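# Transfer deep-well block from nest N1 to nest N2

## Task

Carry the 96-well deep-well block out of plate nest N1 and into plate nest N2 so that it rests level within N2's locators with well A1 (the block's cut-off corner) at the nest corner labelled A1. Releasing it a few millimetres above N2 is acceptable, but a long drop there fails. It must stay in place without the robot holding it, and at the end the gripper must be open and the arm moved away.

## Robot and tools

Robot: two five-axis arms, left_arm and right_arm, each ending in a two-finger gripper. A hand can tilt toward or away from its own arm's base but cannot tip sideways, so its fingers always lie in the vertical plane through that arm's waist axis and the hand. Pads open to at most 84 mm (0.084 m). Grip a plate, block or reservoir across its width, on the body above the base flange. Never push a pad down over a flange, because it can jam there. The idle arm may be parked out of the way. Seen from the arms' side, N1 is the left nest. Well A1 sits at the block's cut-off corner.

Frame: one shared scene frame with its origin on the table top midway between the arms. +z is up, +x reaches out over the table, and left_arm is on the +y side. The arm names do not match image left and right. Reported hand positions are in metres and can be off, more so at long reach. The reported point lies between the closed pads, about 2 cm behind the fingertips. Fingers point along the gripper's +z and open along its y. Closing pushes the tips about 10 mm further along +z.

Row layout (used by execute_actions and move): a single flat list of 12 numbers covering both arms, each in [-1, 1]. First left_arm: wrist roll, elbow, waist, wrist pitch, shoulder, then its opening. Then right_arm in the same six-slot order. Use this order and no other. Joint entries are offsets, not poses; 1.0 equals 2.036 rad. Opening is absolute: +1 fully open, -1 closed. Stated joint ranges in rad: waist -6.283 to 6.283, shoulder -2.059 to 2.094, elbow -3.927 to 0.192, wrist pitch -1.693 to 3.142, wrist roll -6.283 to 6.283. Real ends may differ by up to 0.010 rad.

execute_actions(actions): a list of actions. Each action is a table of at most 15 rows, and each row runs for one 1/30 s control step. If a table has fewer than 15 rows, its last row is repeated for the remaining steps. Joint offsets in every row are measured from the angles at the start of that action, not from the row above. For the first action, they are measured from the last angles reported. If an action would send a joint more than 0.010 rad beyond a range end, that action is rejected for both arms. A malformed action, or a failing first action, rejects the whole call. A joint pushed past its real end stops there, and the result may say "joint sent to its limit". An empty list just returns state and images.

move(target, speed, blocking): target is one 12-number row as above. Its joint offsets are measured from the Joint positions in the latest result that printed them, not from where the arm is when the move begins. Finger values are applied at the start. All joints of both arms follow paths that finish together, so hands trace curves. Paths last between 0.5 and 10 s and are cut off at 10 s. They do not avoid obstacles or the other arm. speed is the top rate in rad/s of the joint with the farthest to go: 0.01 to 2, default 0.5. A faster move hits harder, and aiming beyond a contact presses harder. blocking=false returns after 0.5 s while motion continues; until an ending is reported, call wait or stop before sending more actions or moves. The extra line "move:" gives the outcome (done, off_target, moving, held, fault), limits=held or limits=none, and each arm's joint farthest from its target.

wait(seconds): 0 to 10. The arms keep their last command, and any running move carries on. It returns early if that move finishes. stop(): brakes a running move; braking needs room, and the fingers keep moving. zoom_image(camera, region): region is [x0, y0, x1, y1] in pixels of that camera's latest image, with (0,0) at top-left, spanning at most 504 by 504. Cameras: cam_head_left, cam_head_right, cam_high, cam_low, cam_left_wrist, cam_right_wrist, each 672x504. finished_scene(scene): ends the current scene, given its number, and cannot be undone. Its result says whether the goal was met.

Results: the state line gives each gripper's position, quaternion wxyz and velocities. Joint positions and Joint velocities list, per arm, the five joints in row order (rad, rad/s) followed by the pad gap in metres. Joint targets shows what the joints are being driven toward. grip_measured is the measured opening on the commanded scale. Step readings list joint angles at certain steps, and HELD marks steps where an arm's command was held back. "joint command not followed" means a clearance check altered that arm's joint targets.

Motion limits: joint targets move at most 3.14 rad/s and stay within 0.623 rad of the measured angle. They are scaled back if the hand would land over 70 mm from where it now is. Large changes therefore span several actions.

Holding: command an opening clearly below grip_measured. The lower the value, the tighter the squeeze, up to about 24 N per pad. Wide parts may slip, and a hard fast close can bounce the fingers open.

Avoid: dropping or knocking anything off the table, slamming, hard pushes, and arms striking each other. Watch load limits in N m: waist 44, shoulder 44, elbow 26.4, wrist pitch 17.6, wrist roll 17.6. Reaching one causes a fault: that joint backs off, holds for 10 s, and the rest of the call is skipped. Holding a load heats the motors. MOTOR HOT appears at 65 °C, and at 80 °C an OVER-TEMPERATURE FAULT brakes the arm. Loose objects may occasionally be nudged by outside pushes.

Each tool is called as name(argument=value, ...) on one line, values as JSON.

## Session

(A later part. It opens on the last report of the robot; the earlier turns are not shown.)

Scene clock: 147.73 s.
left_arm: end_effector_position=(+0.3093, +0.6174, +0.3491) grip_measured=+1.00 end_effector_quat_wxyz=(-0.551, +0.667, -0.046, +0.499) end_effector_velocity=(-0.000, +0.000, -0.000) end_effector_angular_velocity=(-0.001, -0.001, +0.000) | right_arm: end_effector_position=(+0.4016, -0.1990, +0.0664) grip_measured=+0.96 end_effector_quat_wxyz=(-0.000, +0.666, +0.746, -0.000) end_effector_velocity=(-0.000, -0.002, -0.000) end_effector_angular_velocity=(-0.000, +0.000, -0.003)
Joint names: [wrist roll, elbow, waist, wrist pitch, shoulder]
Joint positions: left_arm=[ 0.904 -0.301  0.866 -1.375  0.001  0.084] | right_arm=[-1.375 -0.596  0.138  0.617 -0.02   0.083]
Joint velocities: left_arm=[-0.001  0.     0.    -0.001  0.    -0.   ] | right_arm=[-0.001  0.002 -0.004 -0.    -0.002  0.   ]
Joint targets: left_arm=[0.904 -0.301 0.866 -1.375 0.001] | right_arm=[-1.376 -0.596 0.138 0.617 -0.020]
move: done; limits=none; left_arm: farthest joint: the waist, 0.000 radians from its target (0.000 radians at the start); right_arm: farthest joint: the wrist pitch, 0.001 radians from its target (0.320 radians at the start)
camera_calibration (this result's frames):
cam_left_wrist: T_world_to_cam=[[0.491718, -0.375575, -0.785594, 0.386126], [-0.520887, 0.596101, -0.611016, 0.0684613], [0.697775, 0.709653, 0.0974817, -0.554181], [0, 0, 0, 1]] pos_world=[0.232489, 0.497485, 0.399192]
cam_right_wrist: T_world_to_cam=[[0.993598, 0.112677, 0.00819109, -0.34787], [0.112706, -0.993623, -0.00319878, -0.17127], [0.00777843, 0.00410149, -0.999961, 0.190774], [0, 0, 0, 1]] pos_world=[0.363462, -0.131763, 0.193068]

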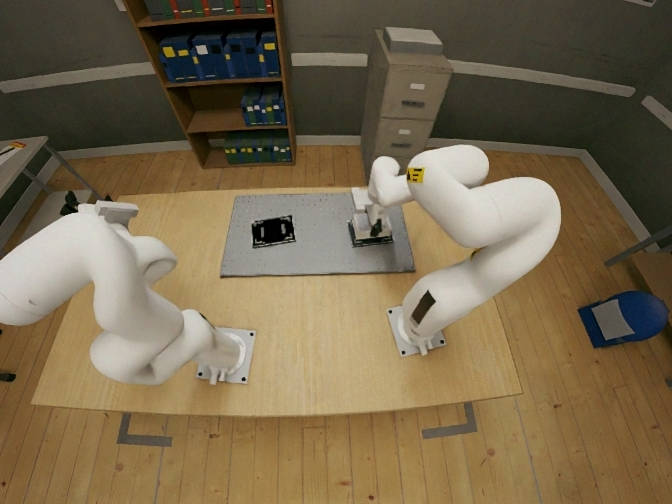

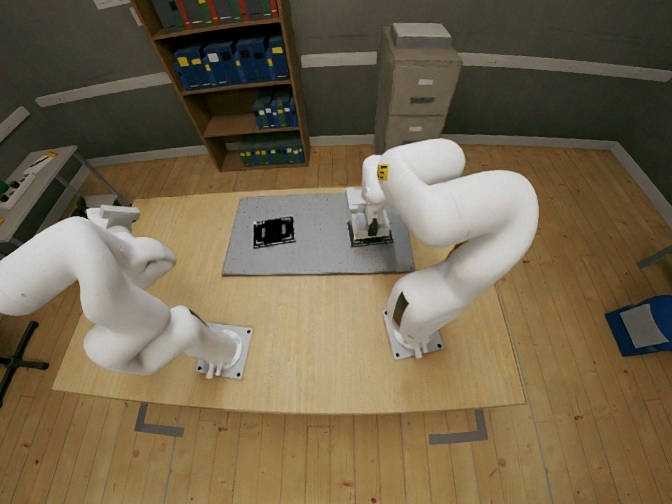

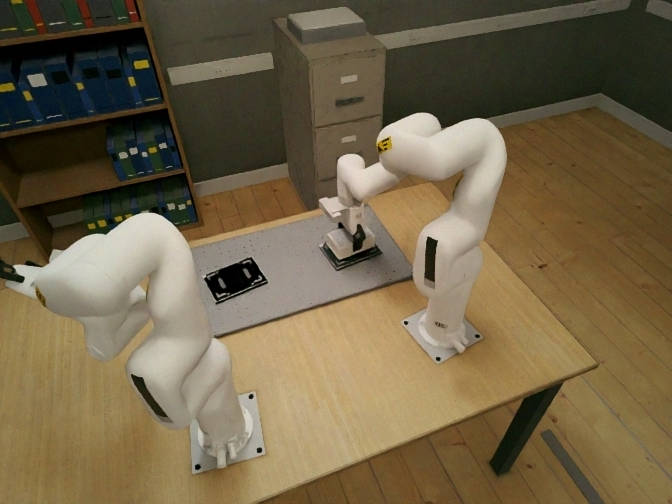

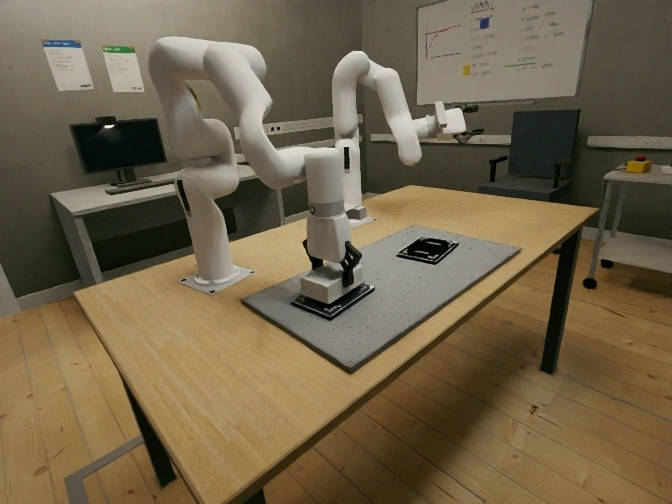

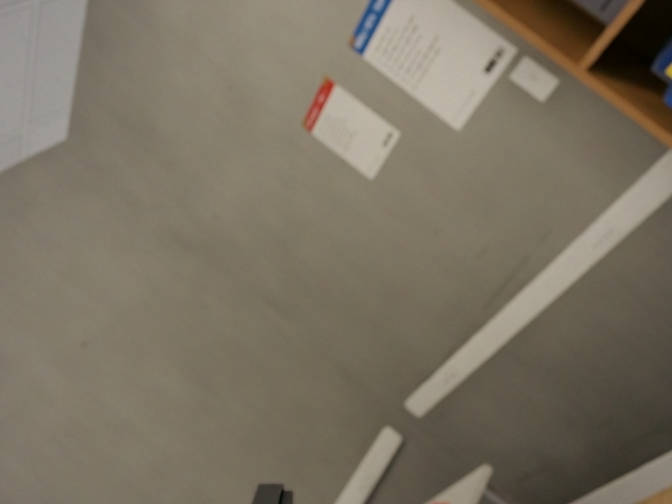

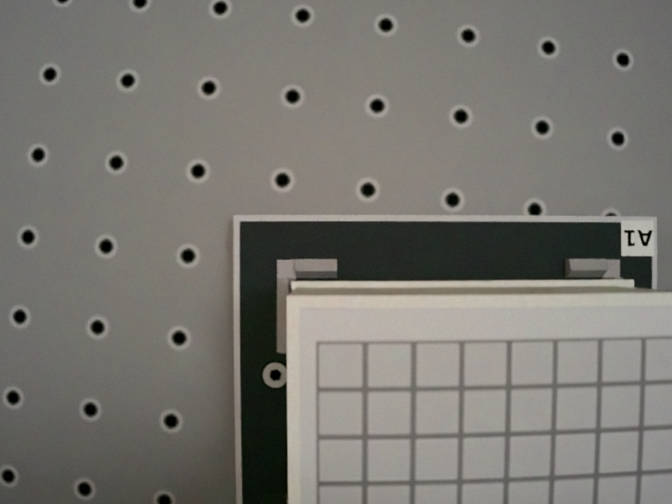

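move(target=[0, 0, 0, 0, 0, 1, 0, 0.0032, -0.0001, -0.0233, 0.0199, 0.5], speed=0.05)

zoom_image(camera="cam_right_wrist", region=[210, 195, 420, 405])

zoom_image(camera="cam_right_wrist", region=[512, 195, 672, 355])

zoom_image(camera="cam_low", region=[280, 240, 390, 330])

Scene clock: 155.23 s.
left_arm: end_effector_position=(+0.3093, +0.6174, +0.3491) grip_measured=+1.00 end_effector_quat_wxyz=(-0.551, +0.667, -0.046, +0.499) end_effector_velocity=(-0.000, -0.000, +0.001) end_effector_angular_velocity=(+0.003, -0.001, -0.000) | right_arm: end_effector_position=(+0.4020, -0.1990, +0.0523) grip_measured=+0.96 end_effector_quat_wxyz=(+0.000, +0.666, +0.746, +0.000) end_effector_velocity=(+0.000, +0.000, -0.000) end_effector_angular_velocity=(+0.000, -0.001, -0.000)
Joint names: [wrist roll, elbow, waist, wrist pitch, shoulder]
Joint positions: left_arm=[ 0.904 -0.301  0.866 -1.375  0.001  0.084] | right_arm=[-1.375 -0.59   0.138  0.569  0.02   0.083]
Joint velocities: left_arm=[ 0.001  0.    -0.001 -0.002 -0.001  0.   ] | right_arm=[-0.    -0.001 -0.    -0.002  0.001  0.   ]
Joint targets: left_arm=[0.904 -0.301 0.866 -1.375 0.001] | right_arm=[-1.375 -0.590 0.138 0.569 0.020]
move: done; limits=none; left_arm: farthest joint: the waist, 0.000 radians from its target (0.000 radians at the start); right_arm: farthest joint: the waist, 0.000 radians from its target (0.000 radians at the start)
camera_calibration (this result's frames):
cam_left_wrist: T_world_to_cam=[[0.491718, -0.375575, -0.785594, 0.386126], [-0.520887, 0.596101, -0.611016, 0.0684613], [0.697775, 0.709653, 0.0974815, -0.554181], [0, 0, 0, 1]] pos_world=[0.232489, 0.497485, 0.399192]
cam_right_wrist: T_world_to_cam=[[0.993616, 0.112474, 0.00871189, -0.348189], [0.112506, -0.993646, -0.0033017, -0.171242], [0.00828518, 0.00426077, -0.999957, 0.176536], [0, 0, 0, 1]] pos_world=[0.363769, -0.131744, 0.178996]

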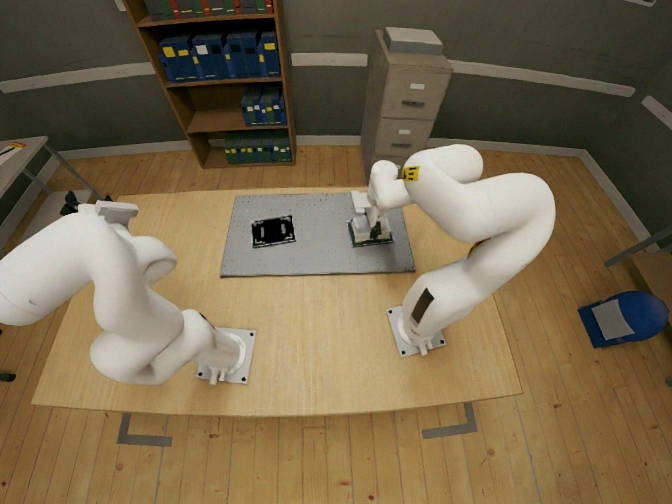

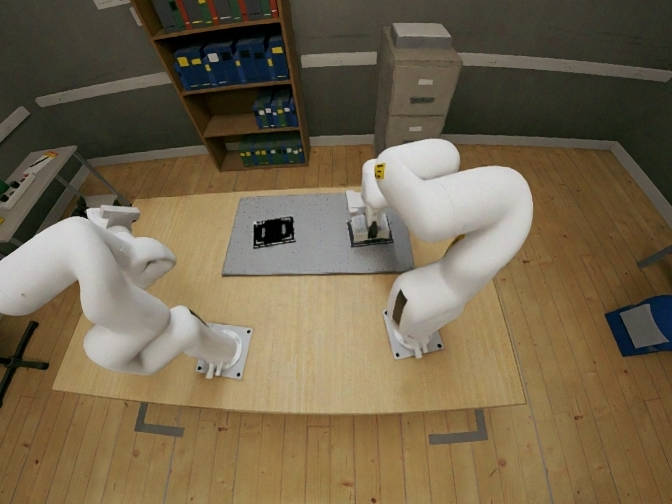

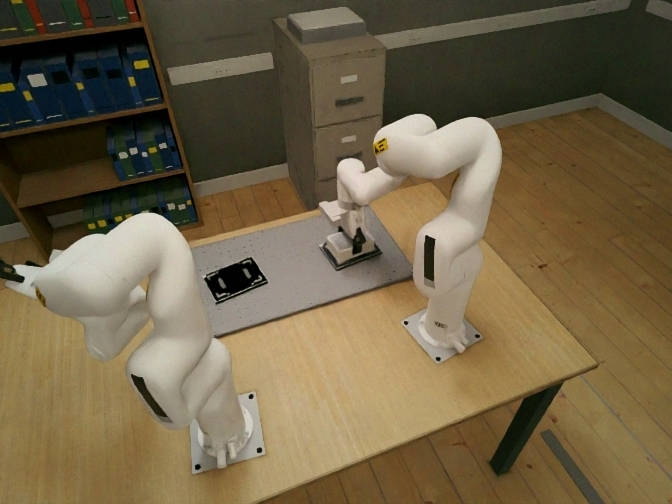

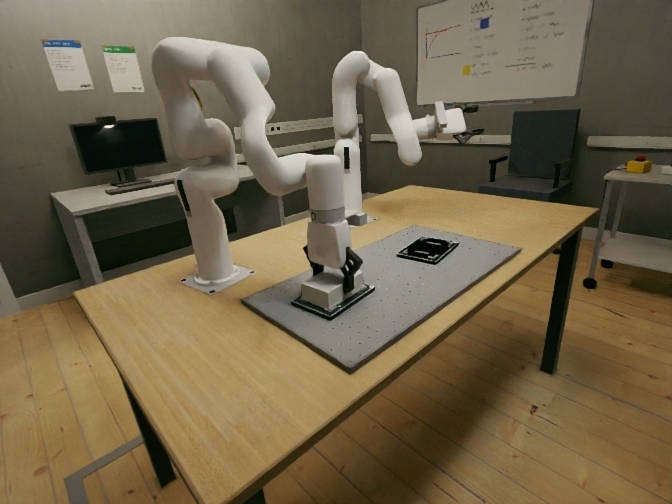

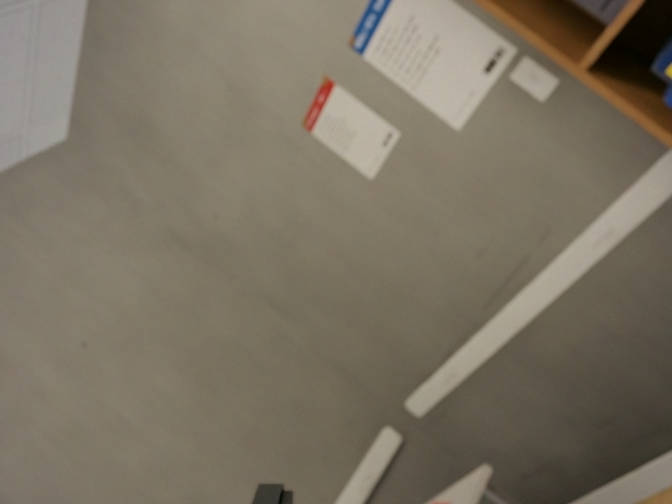

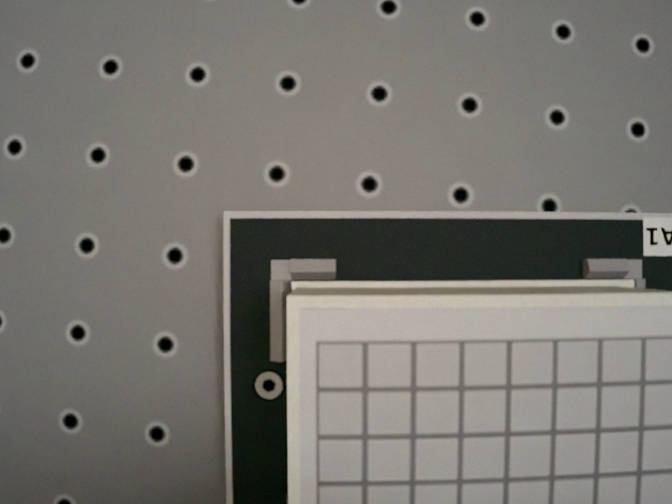

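Region (210, 195, 420, 405) of cam_right_wrist's 672x504 image, scaled by 2.400, with more detail than that image has.

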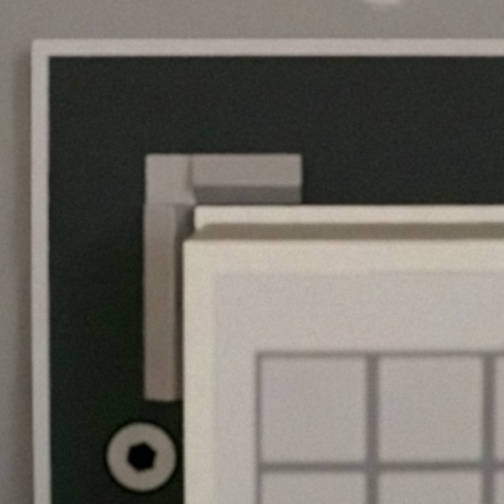

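Region (512, 195, 672, 355) of cam_right_wrist's 672x504 image, scaled by 3.150, with more detail than that image has.

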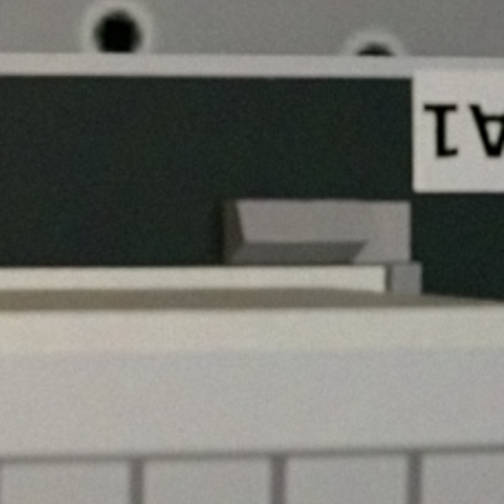

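Region (280, 240, 390, 330) of cam_low's 672x504 image, scaled by 4.582, with more detail than that image has; it fills the top 412 rows of this view, and the rest is white.

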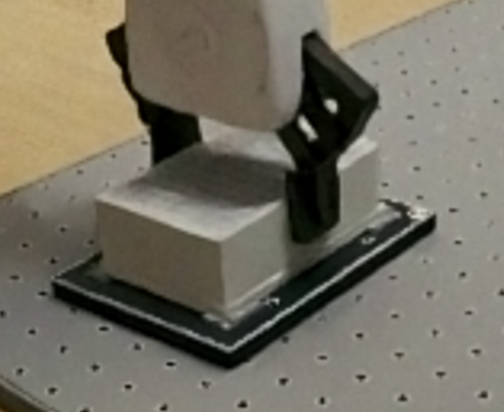

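execute_actions(actions=[[[0,0,0,0,0,1,0,0,0,0,0,0.9],[0,0,0,0,0,1,0,0,0,0,0,0.95],[0,0,0,0,0,1,0,0,0,0,0,0.97],[0,0,0,0,0,1,0,0,0,0,0,1]]])

move(target=[0, 0, 0, 0, 0, 1, 0, -0.0072, 0, 0.0433, -0.0361, 1], speed=0.08)

Scene clock: 162.07 s.
left_arm: end_effector_position=(+0.3093, +0.6174, +0.3491) grip_measured=+1.00 end_effector_quat_wxyz=(-0.551, +0.667, -0.046, +0.499) end_effector_velocity=(-0.000, -0.000, +0.000) end_effector_angular_velocity=(-0.000, -0.002, -0.000) | right_arm: end_effector_position=(+0.4020, -0.1990, +0.0524) grip_measured=+1.00 end_effector_quat_wxyz=(+0.000, +0.666, +0.746, +0.000) end_effector_velocity=(-0.000, -0.000, -0.000) end_effector_angular_velocity=(-0.000, +0.000, -0.002)
Joint names: [wrist roll, elbow, waist, wrist pitch, shoulder]
Joint positions: left_arm=[ 0.904 -0.301  0.866 -1.375  0.001  0.084] | right_arm=[-1.375 -0.59   0.138  0.569  0.02   0.084]
Joint velocities: left_arm=[-0.001  0.     0.    -0.    -0.001  0.   ] | right_arm=[ 0.001  0.    -0.     0.     0.    -0.   ]
Joint targets: left_arm=[0.904 -0.301 0.866 -1.375 0.001] | right_arm=[-1.375 -0.590 0.138 0.569 0.020]
Step readings (joint positions):
0: left_arm=[0.904 -0.301 0.866 -1.375 0.001] | right_arm=[-1.375 -0.590 0.138 0.569 0.020]
1: left_arm=[0.904 -0.301 0.866 -1.375 0.001] | right_arm=[-1.375 -0.590 0.138 0.569 0.020]
2: left_arm=[0.904 -0.301 0.866 -1.375 0.001] | right_arm=[-1.375 -0.590 0.138 0.569 0.020]
4: left_arm=[0.904 -0.301 0.866 -1.375 0.001] | right_arm=[-1.375 -0.590 0.138 0.569 0.020]
8: left_arm=[0.904 -0.301 0.866 -1.375 0.001] | right_arm=[-1.375 -0.590 0.138 0.569 0.020]
15: Joint positions above
camera_calibration (this result's frames):
cam_left_wrist: T_world_to_cam=[[0.491718, -0.375575, -0.785594, 0.386126], [-0.520887, 0.596101, -0.611016, 0.0684613], [0.697775, 0.709653, 0.0974815, -0.554181], [0, 0, 0, 1]] pos_world=[0.232489, 0.497485, 0.399192]
cam_right_wrist: T_world_to_cam=[[0.993615, 0.112473, 0.00886615, -0.348249], [0.112507, -0.993645, -0.00333219, -0.171231], [0.00843503, 0.00430841, -0.999955, 0.176533], [0, 0, 0, 1]] pos_world=[0.363801, -0.131734, 0.179043]

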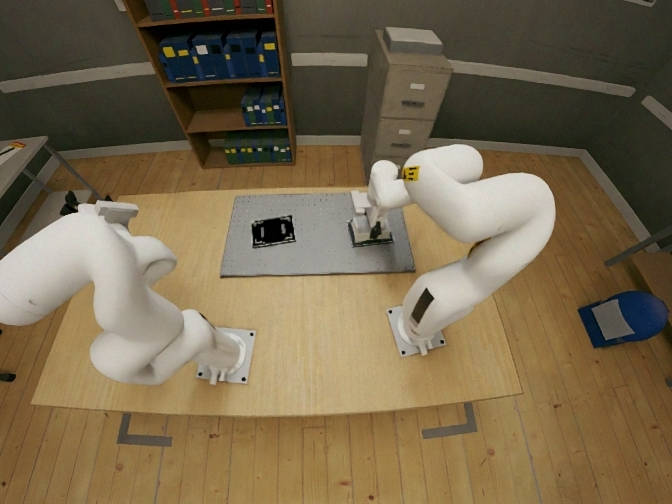

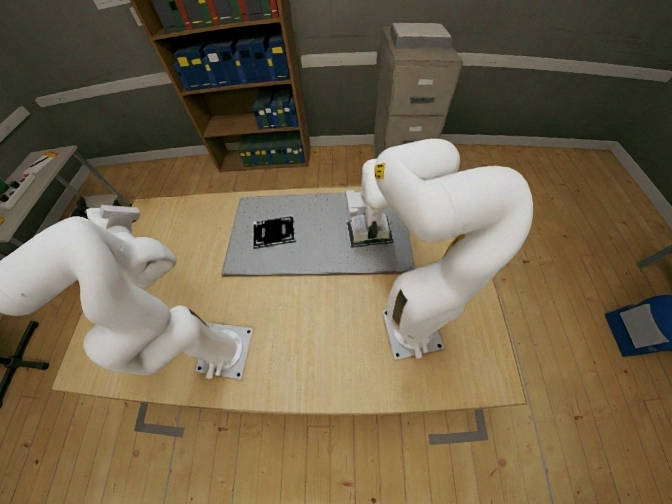

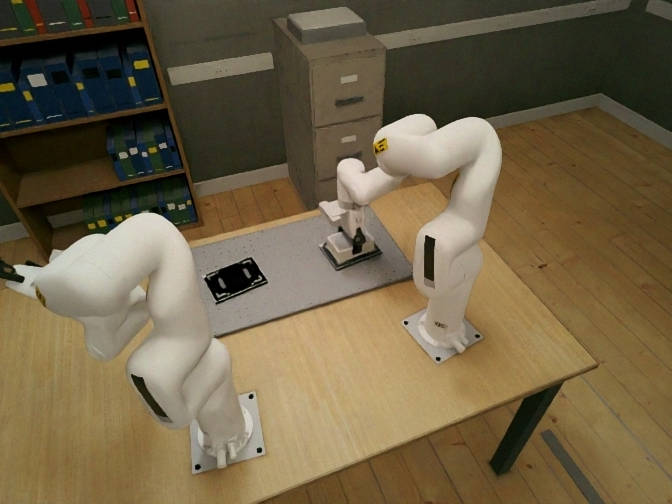

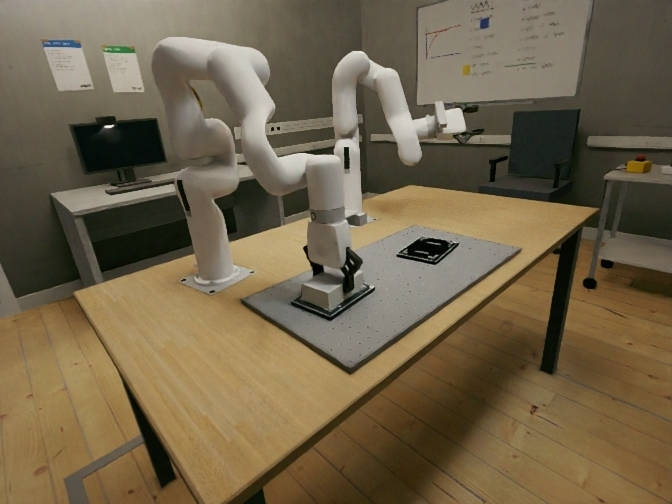

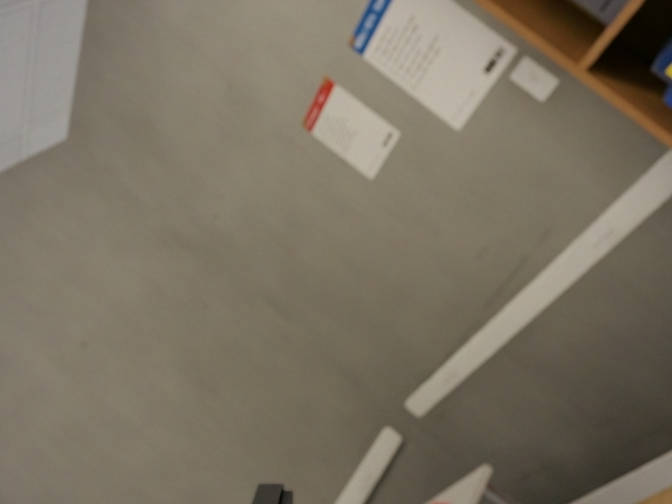

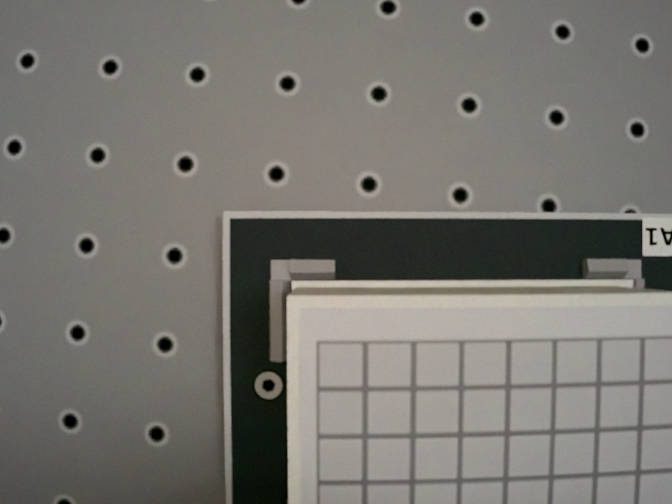

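Scene clock: 163.57 s.
left_arm: end_effector_position=(+0.3093, +0.6174, +0.3491) grip_measured=+1.00 end_effector_quat_wxyz=(-0.551, +0.667, -0.046, +0.499) end_effector_velocity=(+0.000, -0.000, +0.000) end_effector_angular_velocity=(+0.000, -0.001, -0.000) | right_arm: end_effector_position=(+0.4017, -0.1990, +0.0788) grip_measured=+1.00 end_effector_quat_wxyz=(+0.000, +0.666, +0.746, +0.000) end_effector_velocity=(+0.001, +0.000, +0.001) end_effector_angular_velocity=(+0.001, -0.002, -0.000)
Joint names: [wrist roll, elbow, waist, wrist pitch, shoulder]
Joint positions: left_arm=[ 0.904 -0.301  0.866 -1.375  0.001  0.084] | right_arm=[-1.375 -0.604  0.138  0.657 -0.053  0.084]
Joint velocities: left_arm=[-0.     0.    -0.     0.    -0.001 -0.   ] | right_arm=[ 0.    -0.002 -0.     0.002 -0.002  0.   ]
Joint targets: left_arm=[0.904 -0.301 0.866 -1.375 0.001] | right_arm=[-1.375 -0.605 0.138 0.658 -0.053]
move: done; limits=none; left_arm: farthest joint: the waist, 0.000 radians from its target (0.000 radians at the start); right_arm: farthest joint: the waist, 0.000 radians from its target (0.000 radians at the start)
camera_calibration (this result's frames):
cam_left_wrist: T_world_to_cam=[[0.491718, -0.375575, -0.785594, 0.386126], [-0.520887, 0.596101, -0.611016, 0.0684613], [0.697775, 0.709653, 0.0974814, -0.554181], [0, 0, 0, 1]] pos_world=[0.232489, 0.497485, 0.399192]
cam_right_wrist: T_world_to_cam=[[0.993617, 0.112472, 0.00869328, -0.348193], [0.112505, -0.993646, -0.00329802, -0.1712], [0.0082671, 0.004255, -0.999957, 0.20302], [0, 0, 0, 1]] pos_world=[0.363553, -0.131814, 0.205474]

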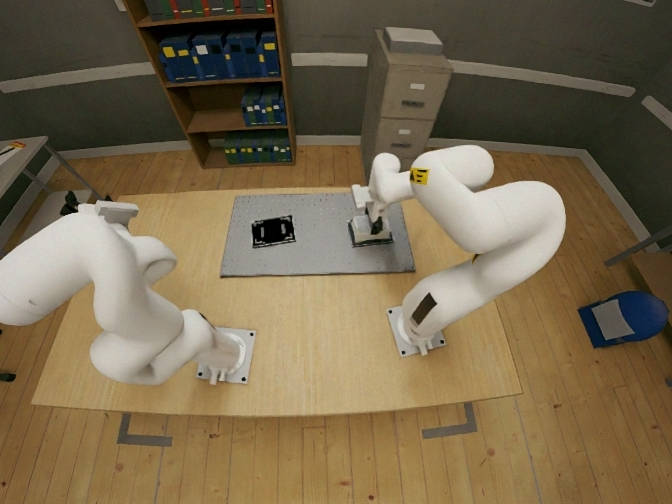

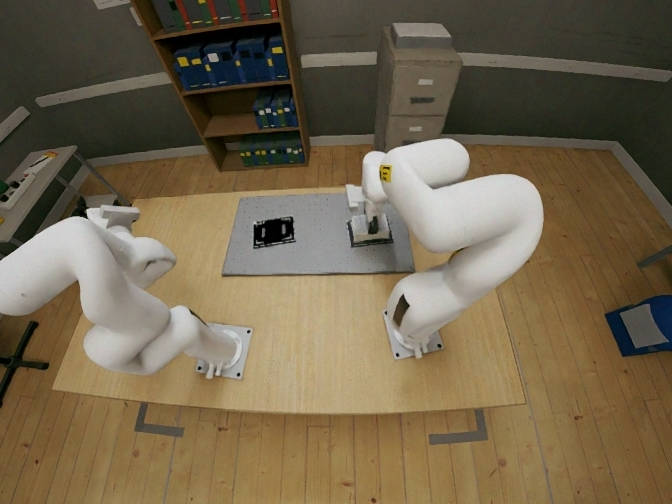

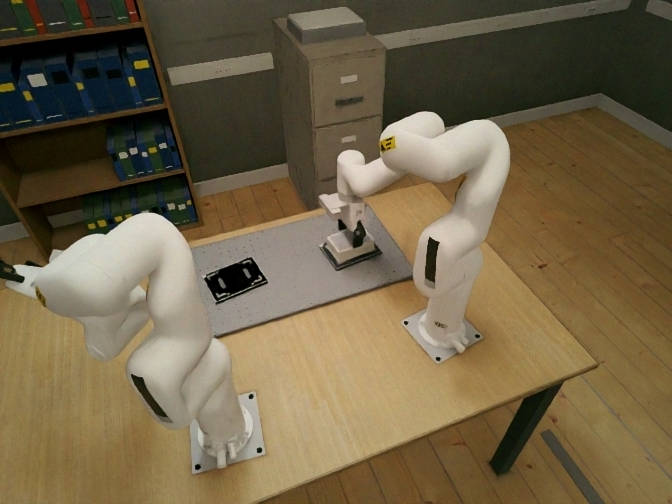

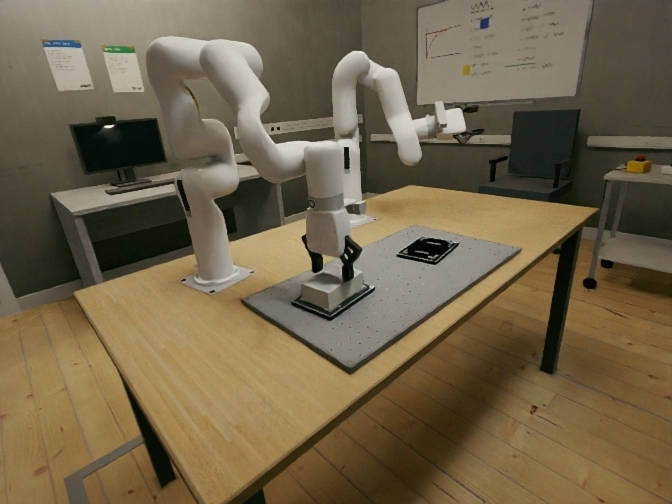

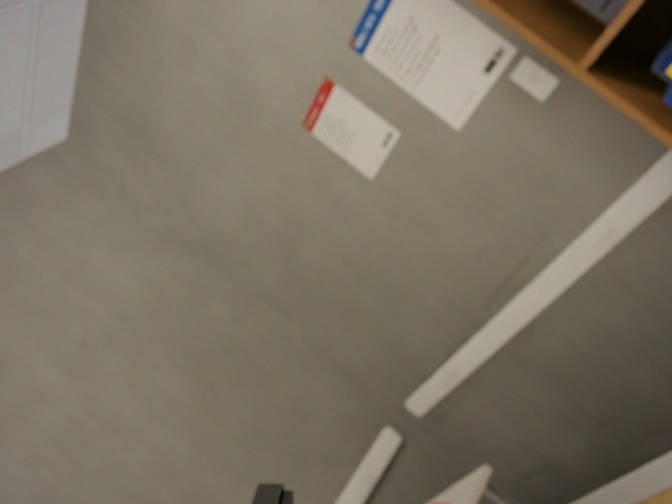

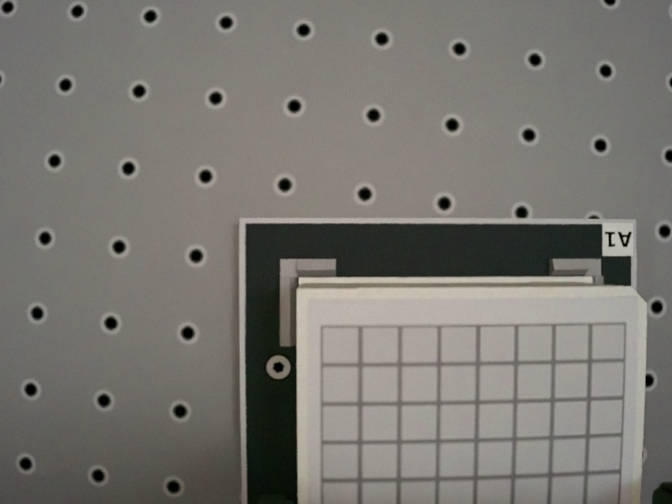

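Now move clear and check the far end.

move(target=[0, 0, 0, 0, 0, 1, -0.08, -0.08, -0.10, 0.20, -0.12, 1], speed=0.6)

zoom_image(camera="cam_low", region=[280, 250, 390, 330])

Scene clock: 166.70 s.
left_arm: end_effector_position=(+0.3093, +0.6174, +0.3491) grip_measured=+1.00 end_effector_quat_wxyz=(-0.551, +0.667, -0.046, +0.499) end_effector_velocity=(+0.000, -0.000, +0.000) end_effector_angular_velocity=(+0.000, -0.001, -0.001) | right_arm: end_effector_position=(+0.4136, -0.2760, +0.2047) grip_measured=+1.00 end_effector_quat_wxyz=(-0.000, +0.681, +0.732, -0.000) end_effector_velocity=(+0.000, -0.000, +0.002) end_effector_angular_velocity=(+0.000, -0.002, -0.000)
Joint names: [wrist roll, elbow, waist, wrist pitch, shoulder]
Joint positions: left_arm=[ 0.904 -0.301  0.866 -1.375  0.001  0.084] | right_arm=[-1.538 -0.767 -0.065  1.064 -0.297  0.084]
Joint velocities: left_arm=[-0.     0.    -0.001 -0.    -0.     0.   ] | right_arm=[ 0.    -0.002 -0.     0.003 -0.003  0.   ]
Joint targets: left_arm=[0.904 -0.301 0.866 -1.375 0.001] | right_arm=[-1.538 -0.767 -0.066 1.065 -0.297]
move: done; limits=none; left_arm: farthest joint: the waist, 0.000 radians from its target (0.000 radians at the start); right_arm: farthest joint: the waist, 0.000 radians from its target (0.203 radians at the start)
camera_calibration (this result's frames):
cam_left_wrist: T_world_to_cam=[[0.491718, -0.375575, -0.785594, 0.386126], [-0.520887, 0.596101, -0.611016, 0.0684613], [0.697775, 0.709653, 0.0974812, -0.554181], [0, 0, 0, 1]] pos_world=[0.232489, 0.497485, 0.399191]
cam_right_wrist: T_world_to_cam=[[0.997363, 0.0721262, 0.00811226, -0.364968], [0.0721544, -0.997388, -0.00323514, -0.232897], [0.00785774, 0.00381194, -0.999962, 0.329196], [0, 0, 0, 1]] pos_world=[0.378223, -0.207219, 0.331391]

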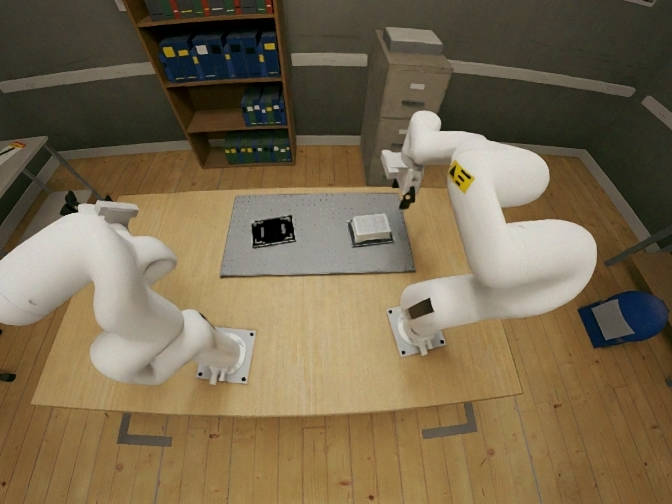

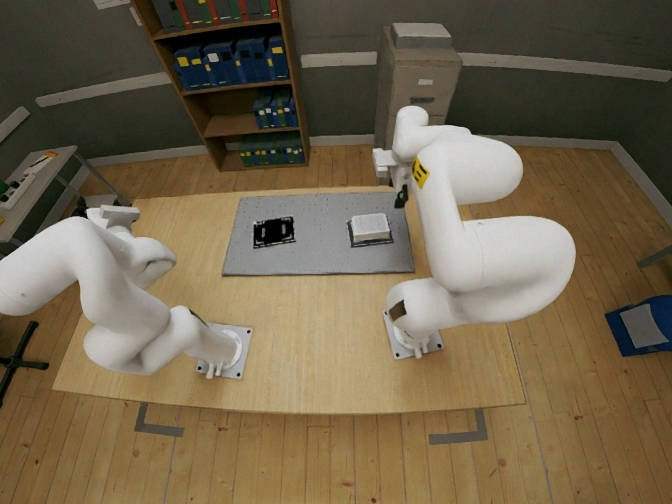

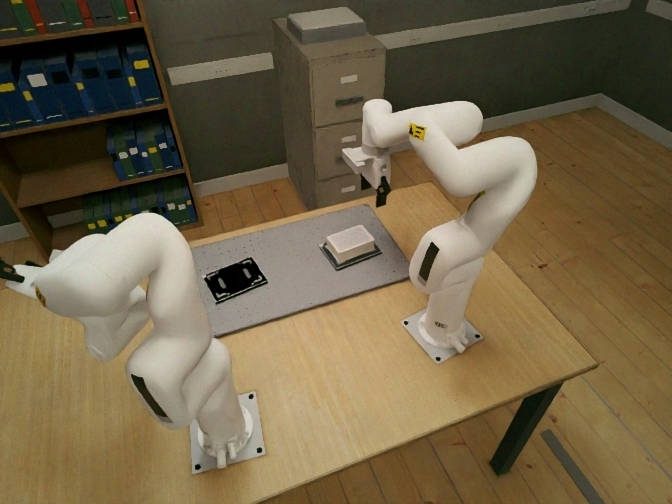

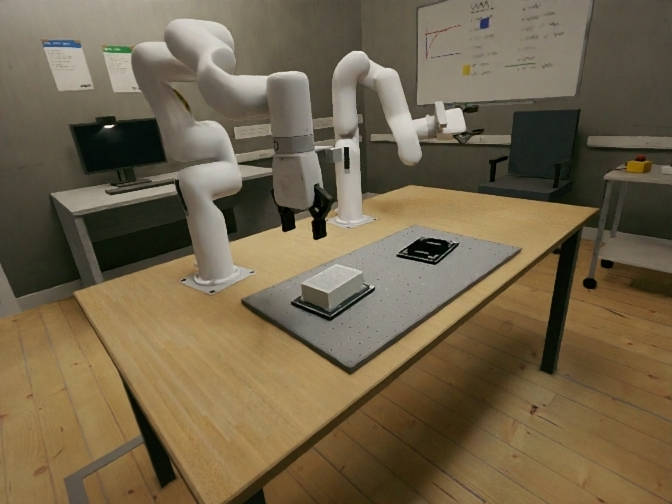

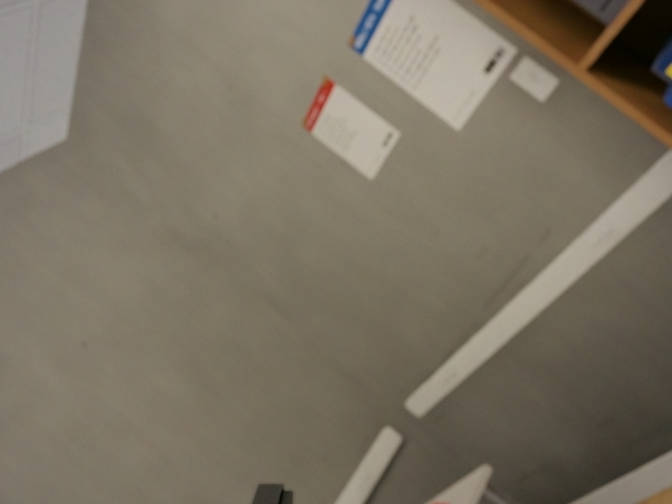

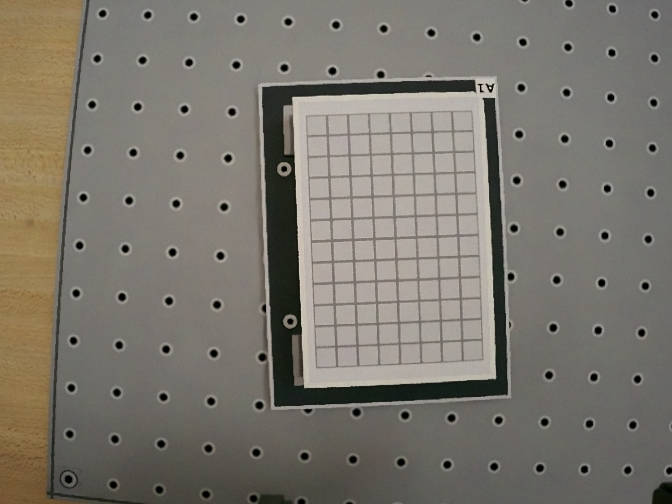

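Region (280, 250, 390, 330) of cam_low's 672x504 image, scaled by 4.582, with more detail than that image has; it fills the top 367 rows of this view, and the rest is white.

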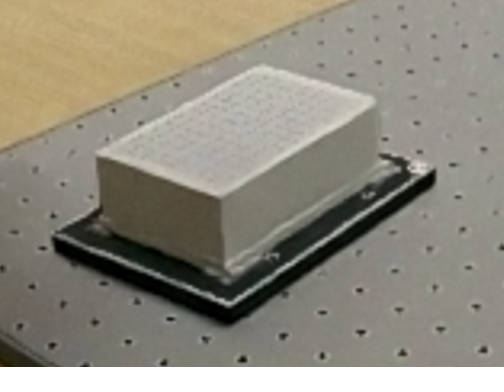

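finished_scene(scene=1)

The scene is finished: the task was done.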